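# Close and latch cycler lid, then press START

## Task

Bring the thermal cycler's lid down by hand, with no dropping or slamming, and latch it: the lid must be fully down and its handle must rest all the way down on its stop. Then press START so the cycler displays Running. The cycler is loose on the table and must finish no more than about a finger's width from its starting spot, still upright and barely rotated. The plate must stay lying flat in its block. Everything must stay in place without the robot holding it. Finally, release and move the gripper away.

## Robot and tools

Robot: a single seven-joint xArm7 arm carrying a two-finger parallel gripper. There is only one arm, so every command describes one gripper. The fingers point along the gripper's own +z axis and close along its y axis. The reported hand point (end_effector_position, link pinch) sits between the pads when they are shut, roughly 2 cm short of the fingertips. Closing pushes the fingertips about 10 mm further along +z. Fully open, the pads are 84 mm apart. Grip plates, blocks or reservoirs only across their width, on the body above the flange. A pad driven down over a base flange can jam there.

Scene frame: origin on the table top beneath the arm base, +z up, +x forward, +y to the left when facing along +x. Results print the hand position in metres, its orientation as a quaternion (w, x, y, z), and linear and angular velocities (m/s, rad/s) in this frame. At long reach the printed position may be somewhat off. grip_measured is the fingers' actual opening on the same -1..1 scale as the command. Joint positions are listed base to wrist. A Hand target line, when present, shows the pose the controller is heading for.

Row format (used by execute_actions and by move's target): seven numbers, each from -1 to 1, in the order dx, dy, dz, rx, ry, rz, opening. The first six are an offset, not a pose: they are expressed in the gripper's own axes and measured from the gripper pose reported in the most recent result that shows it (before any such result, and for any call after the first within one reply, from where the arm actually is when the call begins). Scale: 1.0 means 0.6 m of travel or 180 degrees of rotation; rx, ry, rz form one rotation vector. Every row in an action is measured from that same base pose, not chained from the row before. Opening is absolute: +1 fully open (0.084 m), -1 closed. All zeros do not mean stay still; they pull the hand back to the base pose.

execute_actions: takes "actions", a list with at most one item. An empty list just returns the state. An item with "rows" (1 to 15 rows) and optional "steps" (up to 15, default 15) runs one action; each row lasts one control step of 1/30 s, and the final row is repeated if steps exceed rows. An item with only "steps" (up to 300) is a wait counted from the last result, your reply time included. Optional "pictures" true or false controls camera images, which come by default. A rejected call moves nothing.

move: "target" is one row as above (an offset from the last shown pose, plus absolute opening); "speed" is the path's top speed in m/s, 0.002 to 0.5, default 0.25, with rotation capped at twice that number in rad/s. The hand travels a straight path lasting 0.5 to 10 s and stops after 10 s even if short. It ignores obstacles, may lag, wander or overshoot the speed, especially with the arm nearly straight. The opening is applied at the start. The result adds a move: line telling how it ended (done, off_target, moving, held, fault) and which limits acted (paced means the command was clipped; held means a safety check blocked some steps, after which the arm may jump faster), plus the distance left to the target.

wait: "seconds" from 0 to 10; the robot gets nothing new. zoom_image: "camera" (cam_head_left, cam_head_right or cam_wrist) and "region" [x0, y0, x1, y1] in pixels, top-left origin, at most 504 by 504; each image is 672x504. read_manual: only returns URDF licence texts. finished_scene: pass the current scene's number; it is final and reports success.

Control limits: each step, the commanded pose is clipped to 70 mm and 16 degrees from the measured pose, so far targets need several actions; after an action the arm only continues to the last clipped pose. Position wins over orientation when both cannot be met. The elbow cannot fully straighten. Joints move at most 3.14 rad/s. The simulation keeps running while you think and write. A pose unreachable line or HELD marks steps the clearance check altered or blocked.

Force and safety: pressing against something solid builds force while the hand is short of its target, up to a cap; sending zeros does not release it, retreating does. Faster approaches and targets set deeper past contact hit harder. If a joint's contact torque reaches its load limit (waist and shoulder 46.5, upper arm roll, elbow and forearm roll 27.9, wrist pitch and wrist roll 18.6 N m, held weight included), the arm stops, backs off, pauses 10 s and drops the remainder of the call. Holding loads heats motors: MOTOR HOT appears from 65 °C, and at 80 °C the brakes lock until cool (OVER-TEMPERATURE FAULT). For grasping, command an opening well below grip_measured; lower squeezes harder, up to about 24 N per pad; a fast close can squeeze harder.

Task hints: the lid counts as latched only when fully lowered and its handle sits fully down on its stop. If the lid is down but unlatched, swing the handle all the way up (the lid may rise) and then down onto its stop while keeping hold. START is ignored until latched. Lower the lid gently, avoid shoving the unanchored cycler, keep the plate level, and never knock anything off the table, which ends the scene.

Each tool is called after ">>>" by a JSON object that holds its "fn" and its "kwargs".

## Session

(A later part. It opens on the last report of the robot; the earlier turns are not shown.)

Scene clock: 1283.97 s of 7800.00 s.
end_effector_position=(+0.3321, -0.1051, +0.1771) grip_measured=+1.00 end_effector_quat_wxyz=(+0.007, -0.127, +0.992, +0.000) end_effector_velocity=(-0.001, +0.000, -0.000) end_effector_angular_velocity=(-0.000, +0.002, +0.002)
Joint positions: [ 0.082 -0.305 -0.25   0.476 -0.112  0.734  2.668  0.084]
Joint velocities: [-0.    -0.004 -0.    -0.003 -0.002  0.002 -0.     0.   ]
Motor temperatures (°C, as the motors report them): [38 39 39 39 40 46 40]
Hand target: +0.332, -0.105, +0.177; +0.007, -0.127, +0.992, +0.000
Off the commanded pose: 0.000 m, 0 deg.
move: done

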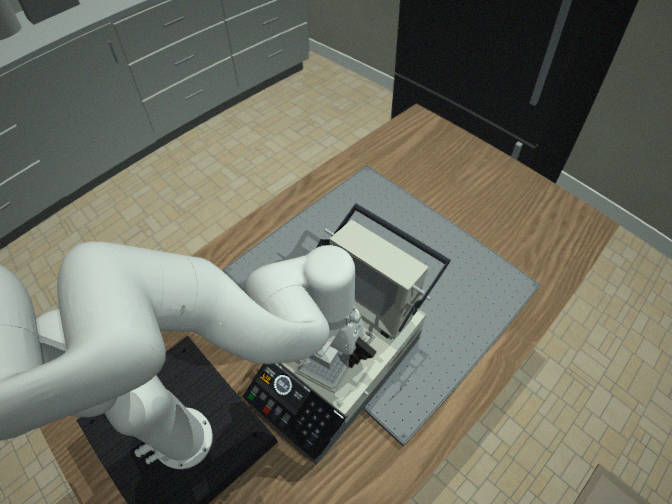

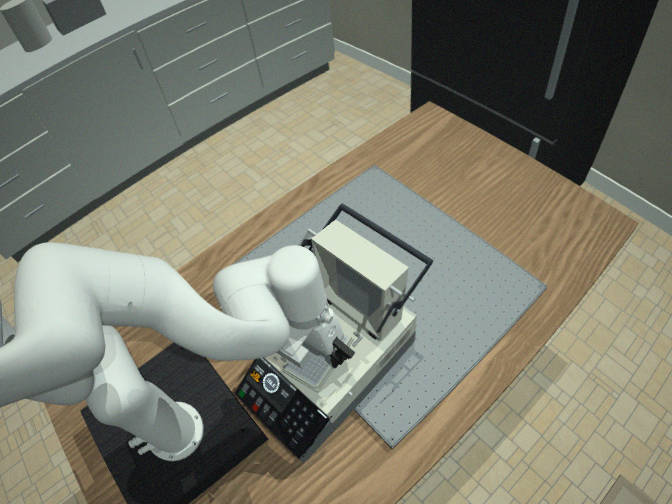

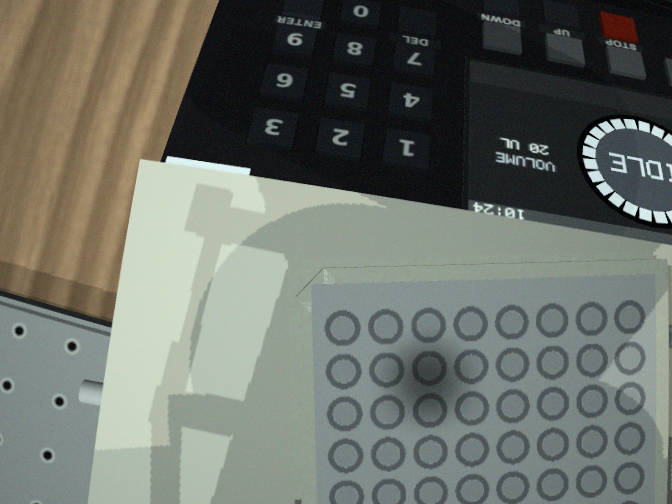

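>>> {"fn": "move", "kwargs": {"target": [0,0.0045,0,0,0,-0.008,1], "speed": 0.01}}

>>> {"fn": "move", "kwargs": {"target": [0,0,0.016,0,0,0,1], "speed": 0.005}}

Scene clock: 1286.77 s of 7800.00 s.
end_effector_position=(+0.3314, -0.1025, +0.1771) grip_measured=+1.00 end_effector_quat_wxyz=(+0.007, -0.139, +0.990, +0.000) end_effector_velocity=(+0.000, -0.000, +0.000) end_effector_angular_velocity=(-0.000, -0.000, +0.002)
Joint positions: [ 0.087 -0.31  -0.249  0.471 -0.113  0.735  2.651  0.084]
Joint velocities: [ 0.    -0.    -0.001 -0.    -0.001 -0.    -0.001  0.   ]
Motor temperatures (°C, as the motors report them): [38 39 39 39 40 46 40]
Hand target: +0.331, -0.102, +0.177; +0.007, -0.139, +0.990, +0.000
Off the commanded pose: 0.000 m, 0 deg.
move: done

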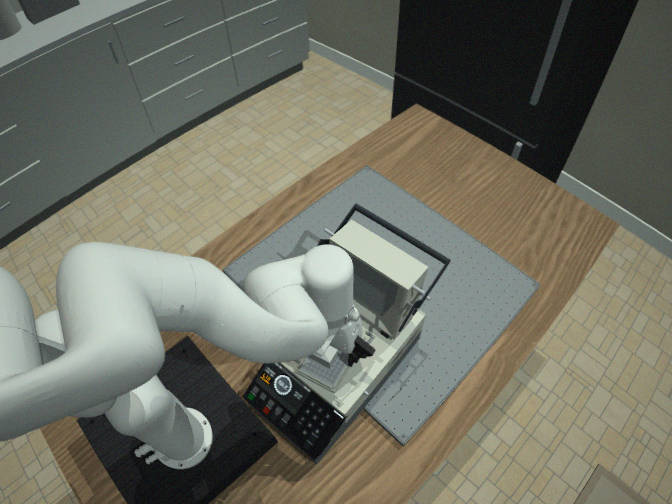

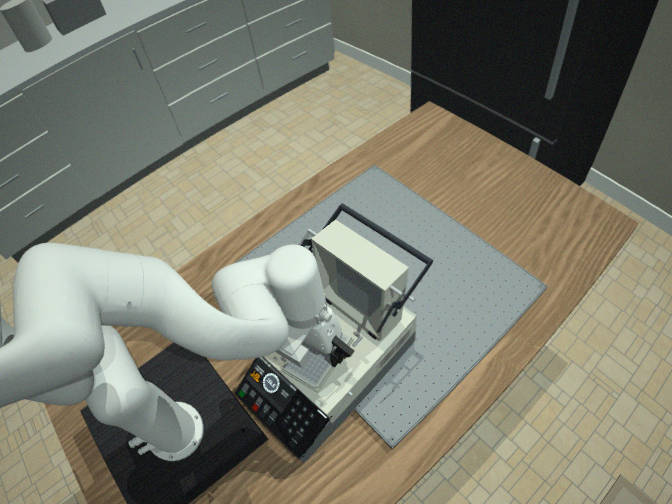

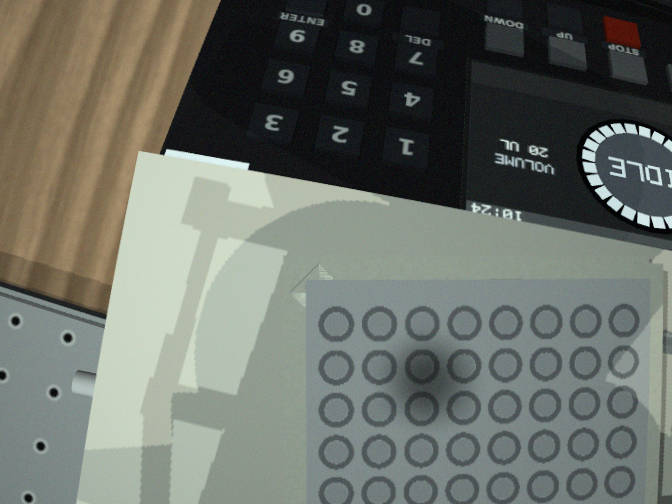

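Scene clock: 1288.90 s of 7800.00 s.
end_effector_position=(+0.3315, -0.1025, +0.1676) grip_measured=+1.00 end_effector_quat_wxyz=(+0.007, -0.139, +0.990, +0.000) end_effector_velocity=(+0.001, -0.000, +0.000) end_effector_angular_velocity=(-0.001, -0.002, +0.001)
Joint positions: [ 0.089 -0.285 -0.253  0.46  -0.11   0.699  2.648  0.084]
Joint velocities: [-0.     0.001 -0.     0.    -0.001 -0.003 -0.    -0.   ]
Motor temperatures (°C, as the motors report them): [38 39 39 39 40 46 40]
Hand target: +0.332, -0.103, +0.168; +0.007, -0.139, +0.990, +0.000
Off the commanded pose: 0.000 m, 0 deg.
move: done

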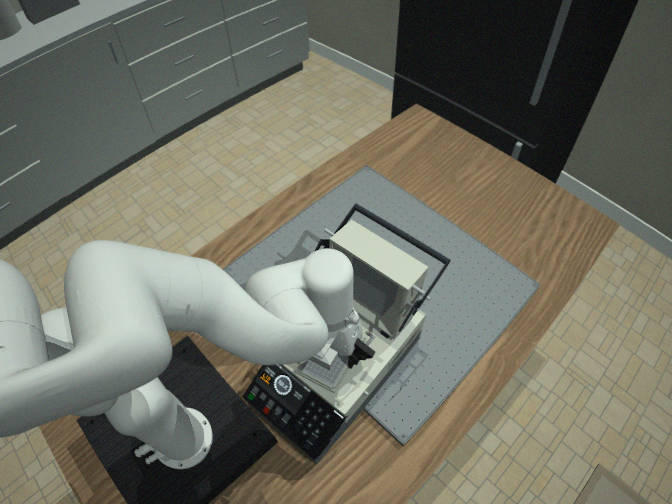

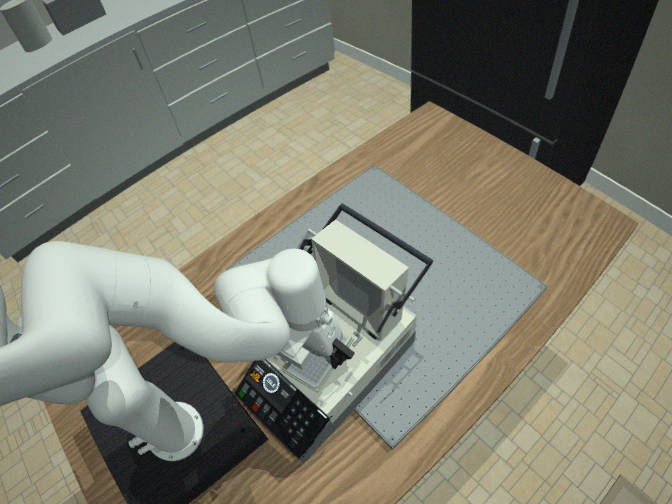

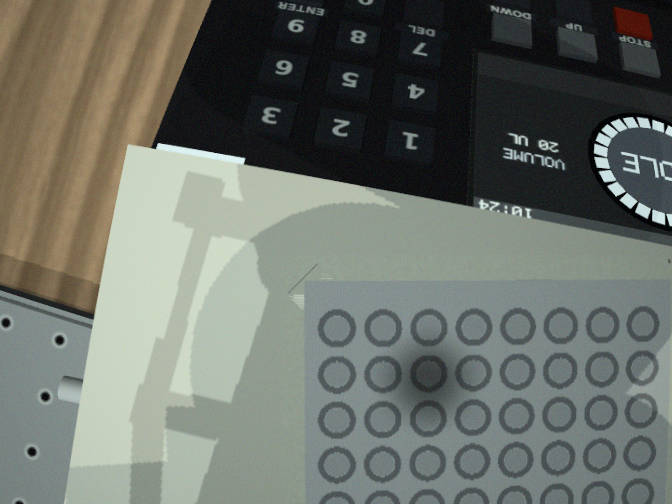

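Clean descent. Lower a little more, then close.

>>> {"fn": "move", "kwargs": {"target": [0,0,0.004,0,0,0,1], "speed": 0.004}}

>>> {"fn": "move", "kwargs": {"target": [0,0,0,0,0,0,0.6], "speed": 0.01}}

Scene clock: 1290.50 s of 7800.00 s.
end_effector_position=(+0.3315, -0.1025, +0.1652) grip_measured=+1.00 end_effector_quat_wxyz=(+0.007, -0.139, +0.990, +0.000) end_effector_velocity=(+0.001, -0.000, +0.000) end_effector_angular_velocity=(-0.001, -0.002, +0.001)
Joint positions: [ 0.09  -0.278 -0.254  0.458 -0.109  0.69   2.647  0.084]
Joint velocities: [ 0.     0.    -0.     0.    -0.001 -0.003 -0.    -0.   ]
Motor temperatures (°C, as the motors report them): [38 39 39 39 40 46 40]
Hand target: +0.332, -0.103, +0.165; +0.007, -0.139, +0.990, +0.000
Off the commanded pose: 0.000 m, 0 deg.
move: done

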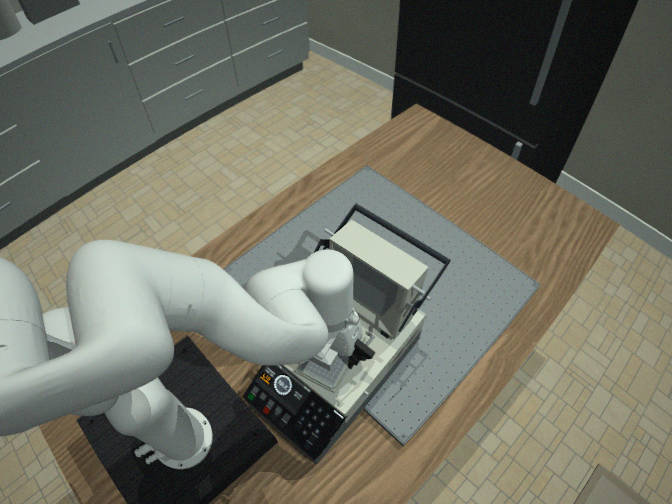

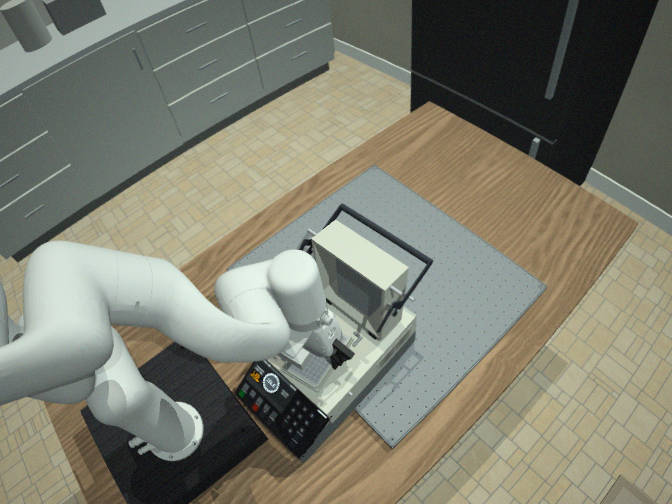

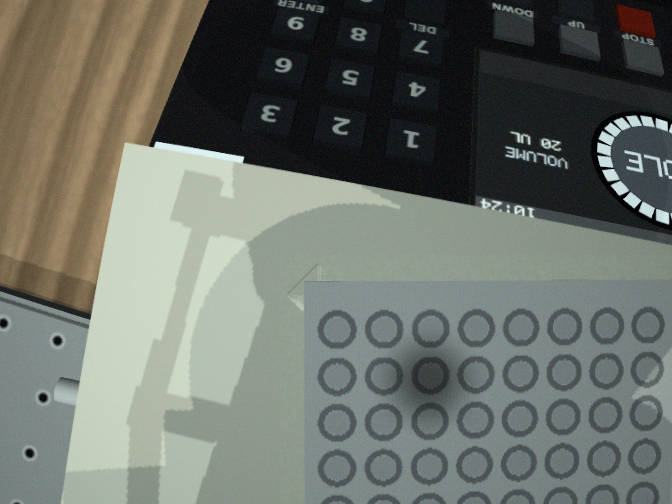

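Scene clock: 1291.00 s of 7800.00 s.
end_effector_position=(+0.3317, -0.1026, +0.1653) grip_measured=+0.93 end_effector_quat_wxyz=(+0.007, -0.139, +0.990, +0.000) end_effector_velocity=(-0.000, -0.000, -0.000) end_effector_angular_velocity=(+0.000, +0.001, -0.000)
Joint positions: [ 0.09  -0.278 -0.254  0.458 -0.109  0.69   2.647  0.081]
Joint velocities: [ 0.     0.    -0.     0.    -0.     0.001  0.     0.   ]
Motor temperatures (°C, as the motors report them): [38 39 39 39 40 46 40]
Hand target: +0.332, -0.103, +0.165; +0.007, -0.139, +0.990, +0.000
Off the commanded pose: 0.000 m, 0 deg.
move: done

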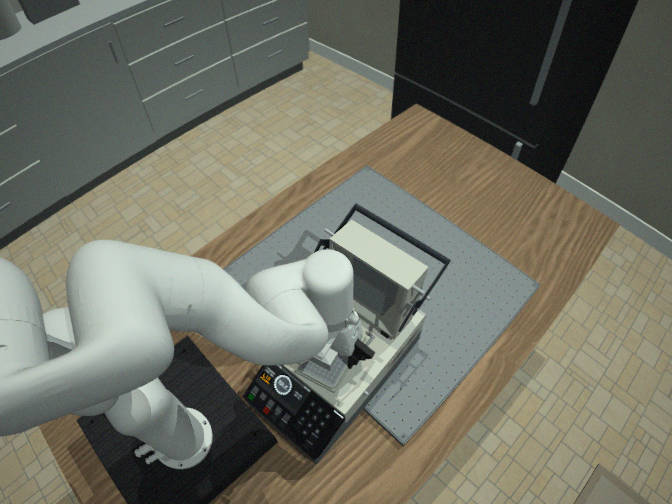

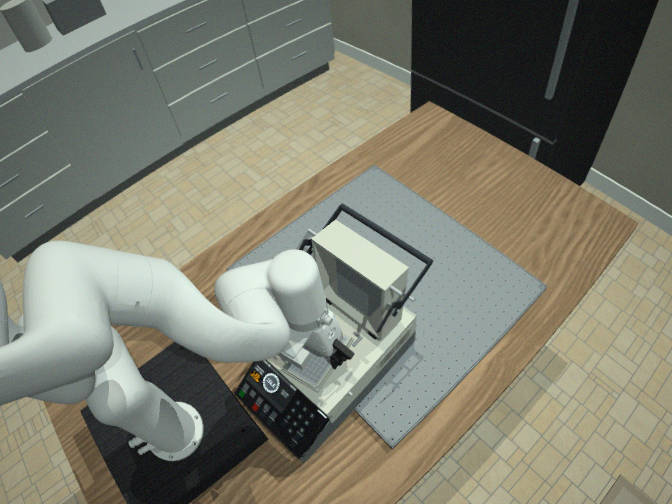

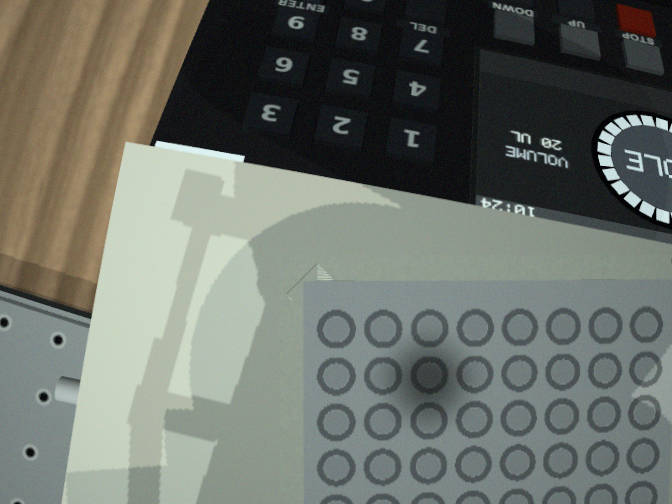

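>>> {"fn": "move", "kwargs": {"target": [0,0,-0.007,0,0,0,0.2], "speed": 0.005}}

>>> {"fn": "move", "kwargs": {"target": [-0.022,0.01,0,0,0.004,0.061,0.2], "speed": 0.02}}

Scene clock: 1296.33 s of 7800.00 s.
end_effector_position=(+0.3316, -0.1025, +0.1695) grip_measured=+0.93 end_effector_quat_wxyz=(+0.007, -0.139, +0.990, +0.000) end_effector_velocity=(-0.000, +0.000, +0.000) end_effector_angular_velocity=(-0.000, +0.000, +0.000)
Joint positions: [ 0.089 -0.29  -0.252  0.462 -0.111  0.706  2.649  0.081]
Joint velocities: [ 0.    -0.     0.    -0.    -0.     0.001 -0.     0.   ]
Motor temperatures (°C, as the motors report them): [38 39 39 39 40 46 40]
Hand target: +0.332, -0.103, +0.170; +0.007, -0.139, +0.990, +0.000
Off the commanded pose: 0.000 m, 0 deg.
After step 90, 1.27 s passed at rest.
move: done

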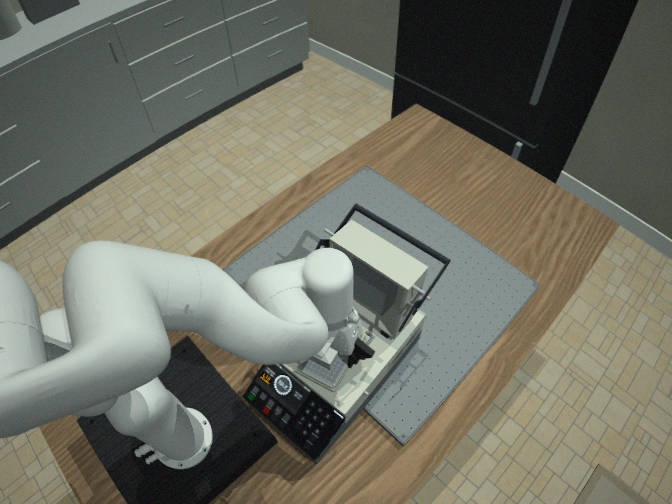

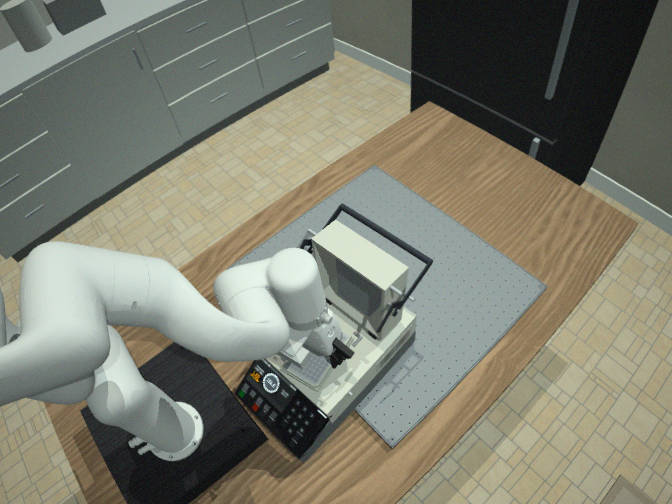

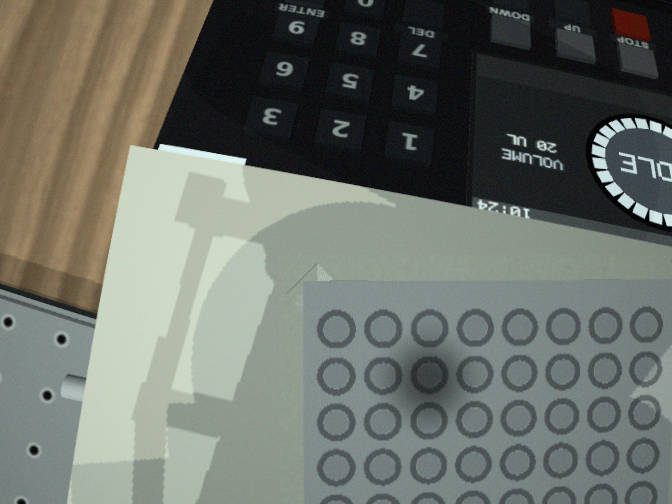

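Scene clock: 1301.37 s of 7800.00 s.
end_effector_position=(+0.3427, -0.0932, +0.1696) grip_measured=+0.93 end_effector_quat_wxyz=(+0.001, -0.044, +0.999, -0.000) end_effector_velocity=(+0.000, +0.000, +0.000) end_effector_angular_velocity=(-0.001, -0.001, -0.003)
Joint positions: [ 0.082 -0.25  -0.204  0.499 -0.088  0.717  2.861  0.082]
Joint velocities: [-0.    -0.     0.001  0.001 -0.    -0.001  0.005  0.   ]
Motor temperatures (°C, as the motors report them): [38 39 39 39 40 46 40]
Hand target: +0.343, -0.093, +0.170; +0.001, -0.044, +0.999, -0.000
Off the commanded pose: 0.000 m, 0 deg.
move: done

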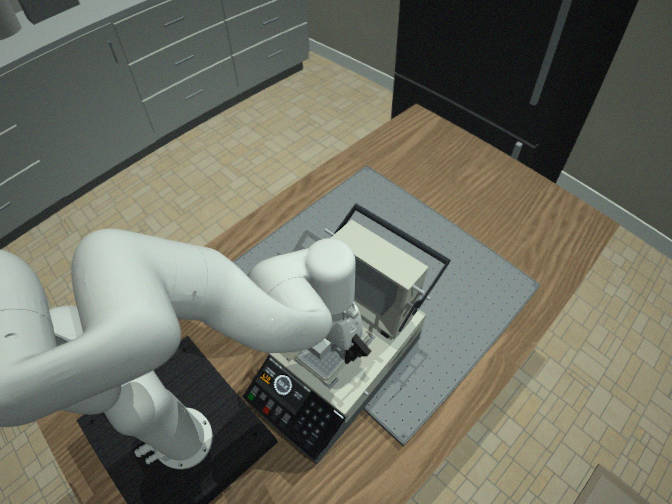

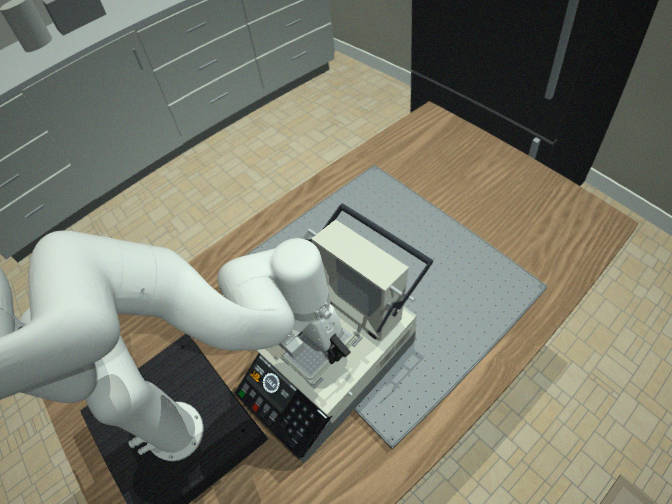

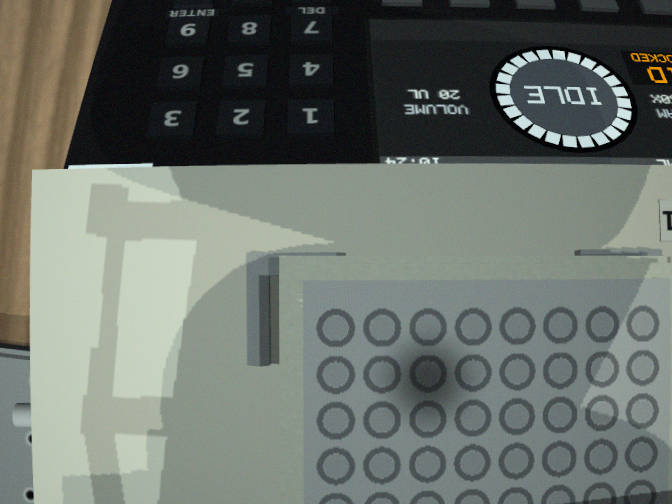

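>>> {"fn": "move", "kwargs": {"target": [-0.006,-0.0015,0,0,0,0,0.2], "speed": 0.005}}

>>> {"fn": "zoom_image", "kwargs": {"camera": "cam_wrist", "region": [230,200,672,400]}}

>>> {"fn": "zoom_image", "kwargs": {"camera": "cam_head_left", "region": [300,320,400,400]}}

Scene clock: 1303.53 s of 7800.00 s.
end_effector_position=(+0.3463, -0.0936, +0.1695) grip_measured=+0.93 end_effector_quat_wxyz=(+0.001, -0.044, +0.999, -0.000) end_effector_velocity=(+0.001, -0.000, -0.000) end_effector_angular_velocity=(-0.000, +0.001, +0.000)
Joint positions: [ 0.084 -0.237 -0.204  0.511 -0.084  0.716  2.859  0.081]
Joint velocities: [-0.001  0.003  0.001  0.003  0.001  0.    -0.    -0.   ]
Motor temperatures (°C, as the motors report them): [38 39 39 39 40 46 40]
Hand target: +0.346, -0.094, +0.170; +0.001, -0.044, +0.999, -0.000
Off the commanded pose: 0.000 m, 0 deg.
move: done

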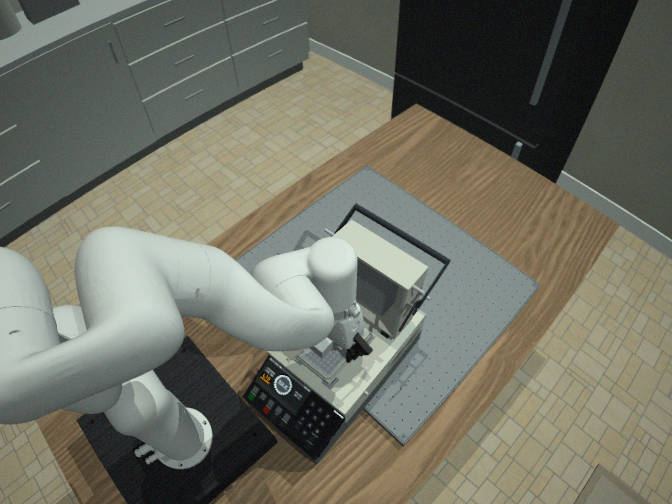

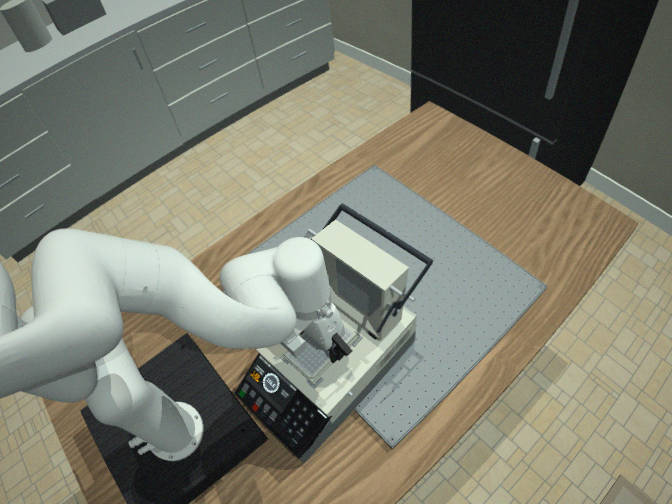

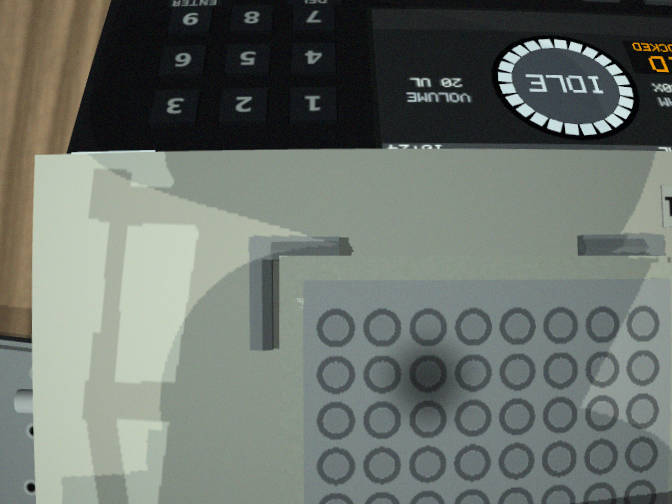

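Region (230, 200, 672, 400) of cam_wrist's 672x504 image, scaled by 1.140, with more detail than that image has; it fills the top 228 rows of this view, and the rest is white.

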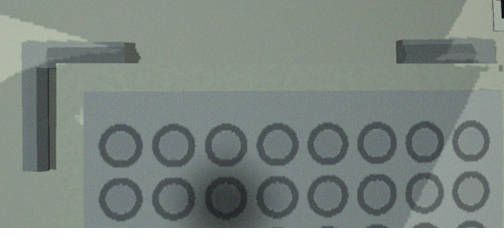

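Region (300, 320, 400, 400) of cam_head_left's 672x504 image, scaled by 5.040, with more detail than that image has; it fills the top 403 rows of this view, and the rest is white.

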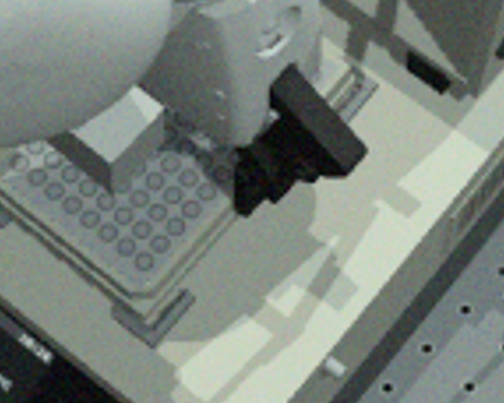

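>>> {"fn": "move", "kwargs": {"target": [-0.0015,-0.0015,0.008,0,0,0,0.2], "speed": 0.004}}

>>> {"fn": "move", "kwargs": {"target": [0,0,0.004,0,0,0,0.2], "speed": 0.003}}

Scene clock: 1306.00 s of 7800.00 s.
end_effector_position=(+0.3472, -0.0946, +0.1648) grip_measured=+0.93 end_effector_quat_wxyz=(+0.001, -0.044, +0.999, -0.000) end_effector_velocity=(-0.001, -0.000, -0.002) end_effector_angular_velocity=(+0.001, +0.003, -0.003)
Joint positions: [ 0.084 -0.221 -0.207  0.51  -0.082  0.699  2.855  0.082]
Joint velocities: [ 0.     0.004 -0.002 -0.003  0.001 -0.004  0.002  0.   ]
Motor temperatures (°C, as the motors report them): [38 39 39 39 40 46 40]
Hand target: +0.347, -0.094, +0.165; +0.001, -0.044, +0.999, -0.000
Off the commanded pose: 0.000 m, 0 deg.
move: done

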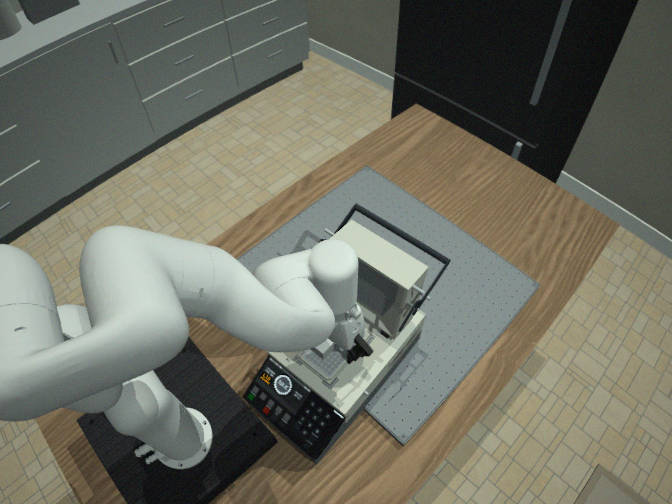

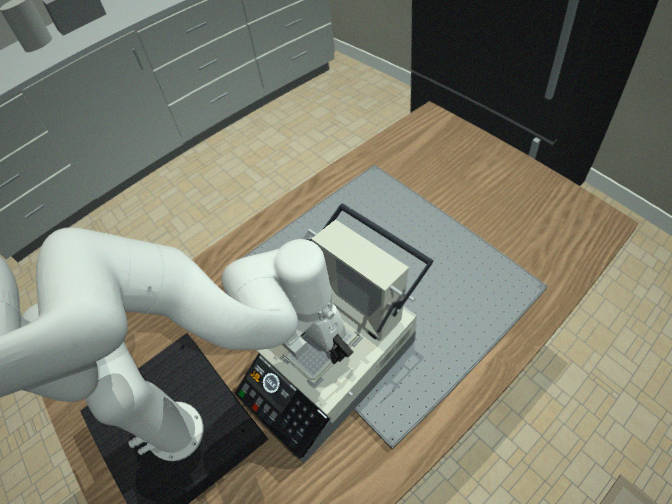

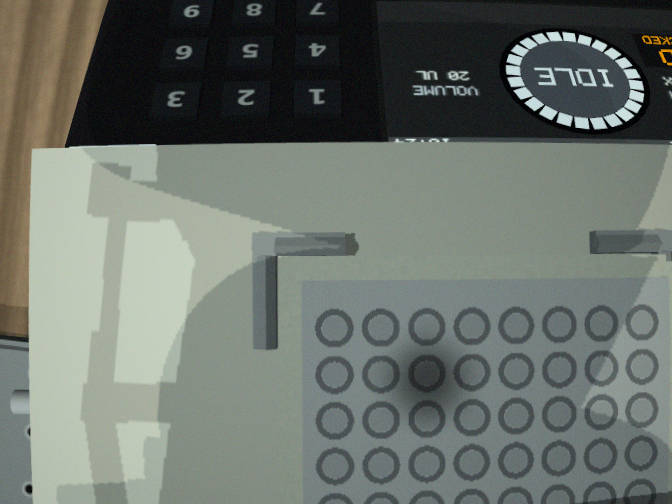

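Scene clock: 1307.03 s of 7800.00 s.
end_effector_position=(+0.3474, -0.0947, +0.1626) grip_measured=+0.94 end_effector_quat_wxyz=(+0.001, -0.044, +0.999, -0.000) end_effector_velocity=(+0.000, +0.000, -0.000) end_effector_angular_velocity=(-0.000, +0.000, +0.001)
Joint positions: [ 0.085 -0.215 -0.208  0.507 -0.081  0.69   2.854  0.082]
Joint velocities: [-0.     0.001  0.    -0.    -0.    -0.001 -0.     0.   ]
Motor temperatures (°C, as the motors report them): [38 39 39 39 40 46 40]
Hand target: +0.347, -0.095, +0.162; +0.001, -0.044, +0.999, -0.000
Off the commanded pose: 0.000 m, 0 deg.
move: done

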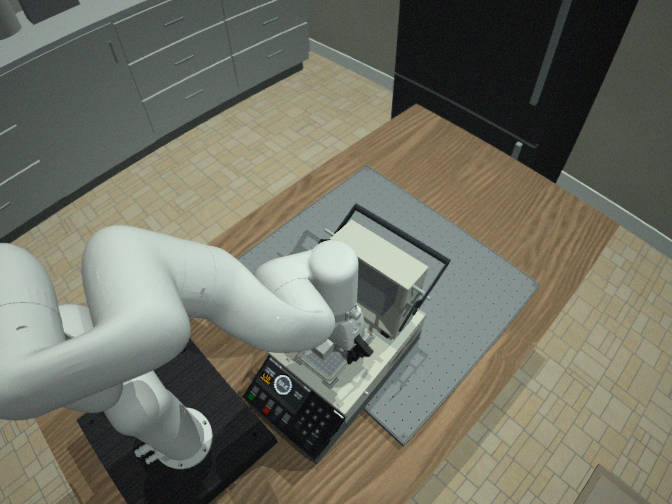

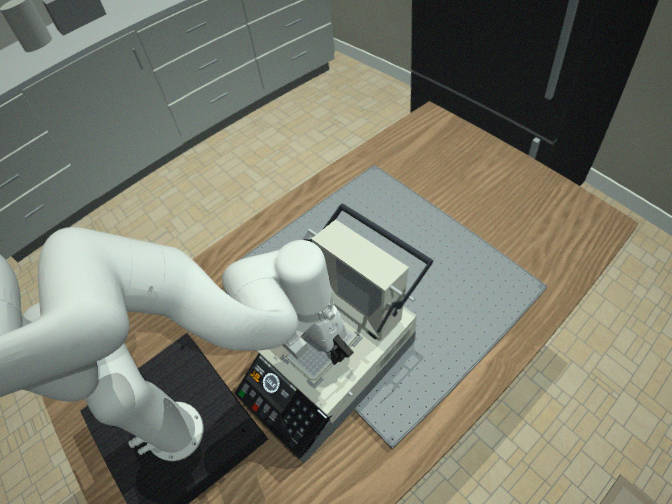

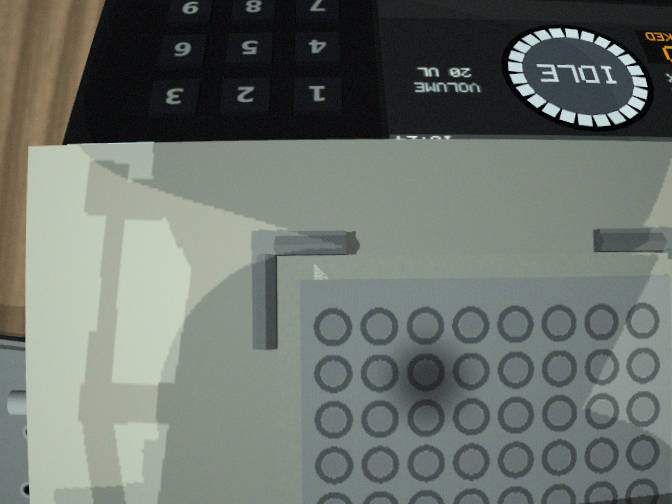

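>>> {"fn": "move", "kwargs": {"target": [0,0,0,0,0,0,1], "speed": 0.01}}

>>> {"fn": "move", "kwargs": {"target": [0,0,-0.03,0,0,0,1], "speed": 0.01}}

>>> {"fn": "move", "kwargs": {"target": [-0.06,0,-0.12,0,0,0,1], "speed": 0.06}}

Scene clock: 1308.90 s of 7800.00 s.
end_effector_position=(+0.3472, -0.0945, +0.1625) grip_measured=+1.00 end_effector_quat_wxyz=(+0.001, -0.044, +0.999, -0.000) end_effector_velocity=(+0.001, -0.001, +0.001) end_effector_angular_velocity=(-0.001, -0.003, -0.003)
Joint positions: [ 0.084 -0.215 -0.207  0.507 -0.08   0.69   2.854  0.084]
Joint velocities: [-0.002 -0.    -0.001  0.002 -0.    -0.001 -0.    -0.   ]
Motor temperatures (°C, as the motors report them): [38 39 39 39 40 46 40]
Hand target: +0.347, -0.095, +0.163; +0.001, -0.044, +0.999, -0.000
Off the commanded pose: 0.000 m, 0 deg.
move: done

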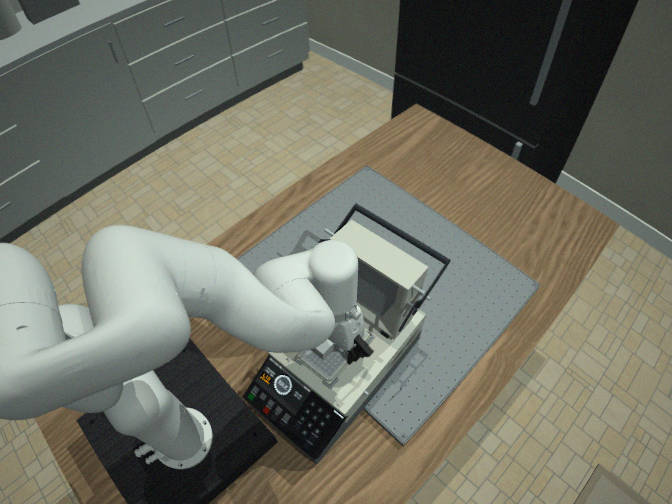

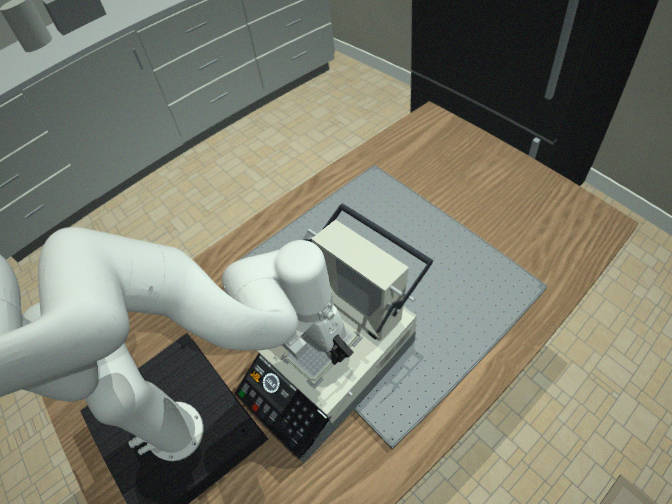

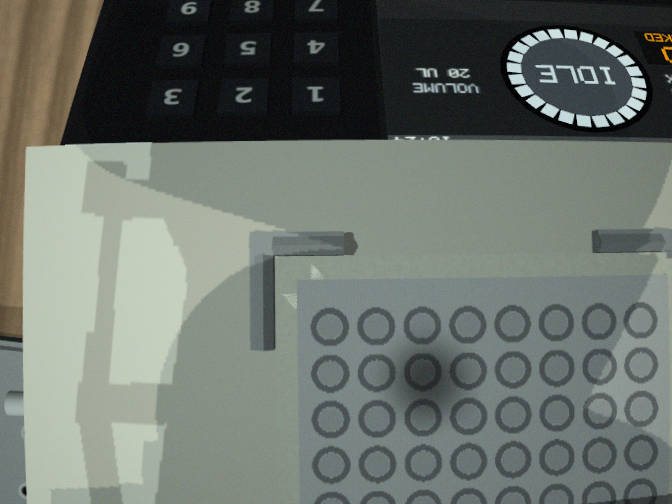

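Scene clock: 1310.93 s of 7800.00 s.
end_effector_position=(+0.3472, -0.0944, +0.1804) grip_measured=+1.00 end_effector_quat_wxyz=(+0.001, -0.044, +0.999, +0.000) end_effector_velocity=(-0.001, +0.000, +0.001) end_effector_angular_velocity=(+0.001, +0.002, +0.000)
Joint positions: [ 0.082 -0.26  -0.202  0.527 -0.086  0.755  2.86   0.084]
Joint velocities: [ 0.    -0.003  0.     0.    -0.     0.005  0.     0.   ]
Motor temperatures (°C, as the motors report them): [38 39 39 39 40 46 40]
Hand target: +0.347, -0.094, +0.180; +0.001, -0.044, +0.999, +0.000
Off the commanded pose: 0.000 m, 0 deg.
move: done

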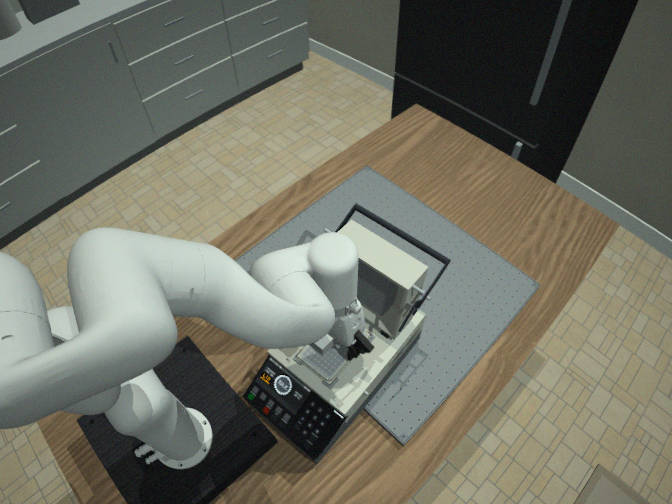

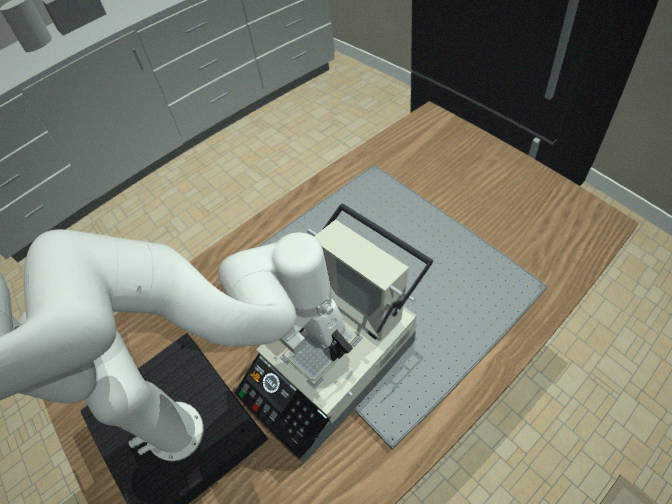

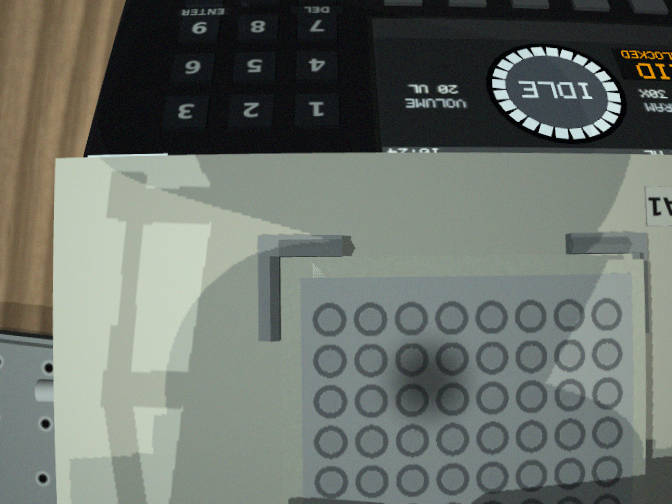

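Scene clock: 1312.60 s of 7800.00 s.
end_effector_position=(+0.3830, -0.0910, +0.2520) grip_measured=+1.00 end_effector_quat_wxyz=(+0.000, -0.044, +0.999, +0.000) end_effector_velocity=(+0.001, +0.000, +0.002) end_effector_angular_velocity=(-0.000, +0.001, +0.001)
Joint positions: [ 0.103 -0.271 -0.176  0.747 -0.066  0.986  2.879  0.084]
Joint velocities: [0.001 0.001 0.001 0.007 0.    0.007 0.    0.   ]
Motor temperatures (°C, as the motors report them): [38 39 39 39 40 46 40]
Hand target: +0.383, -0.091, +0.252; +0.001, -0.044, +0.999, +0.000
Off the commanded pose: 0.001 m, 0 deg.
move: done

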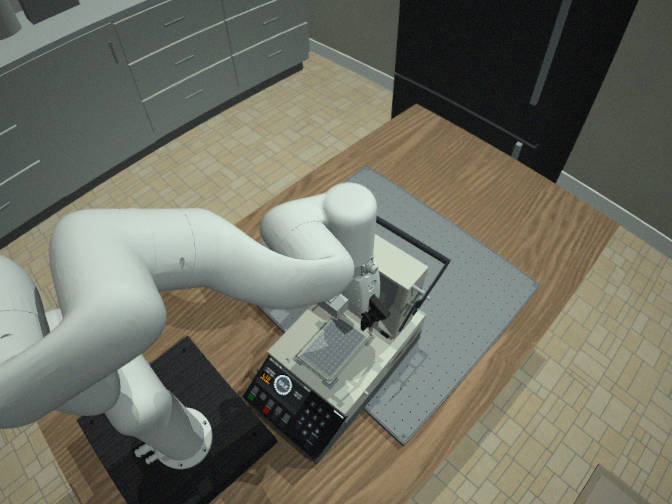

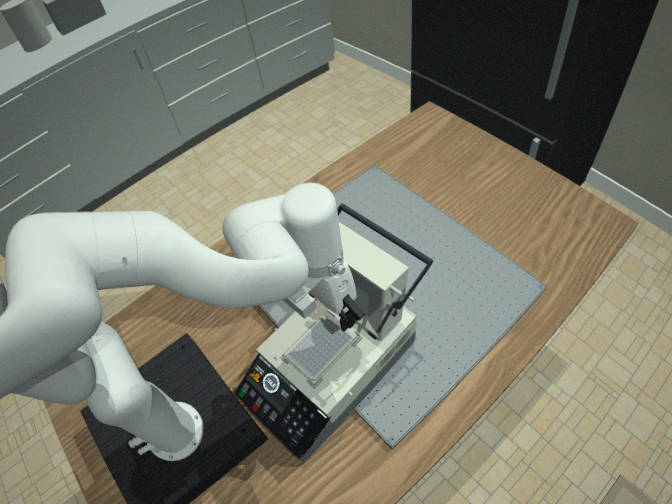

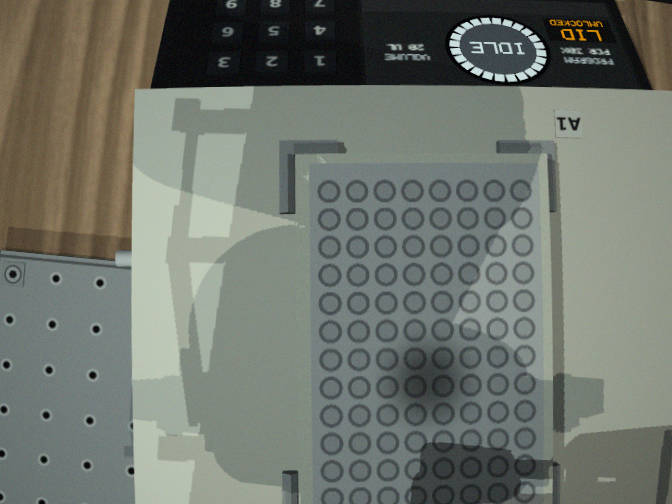

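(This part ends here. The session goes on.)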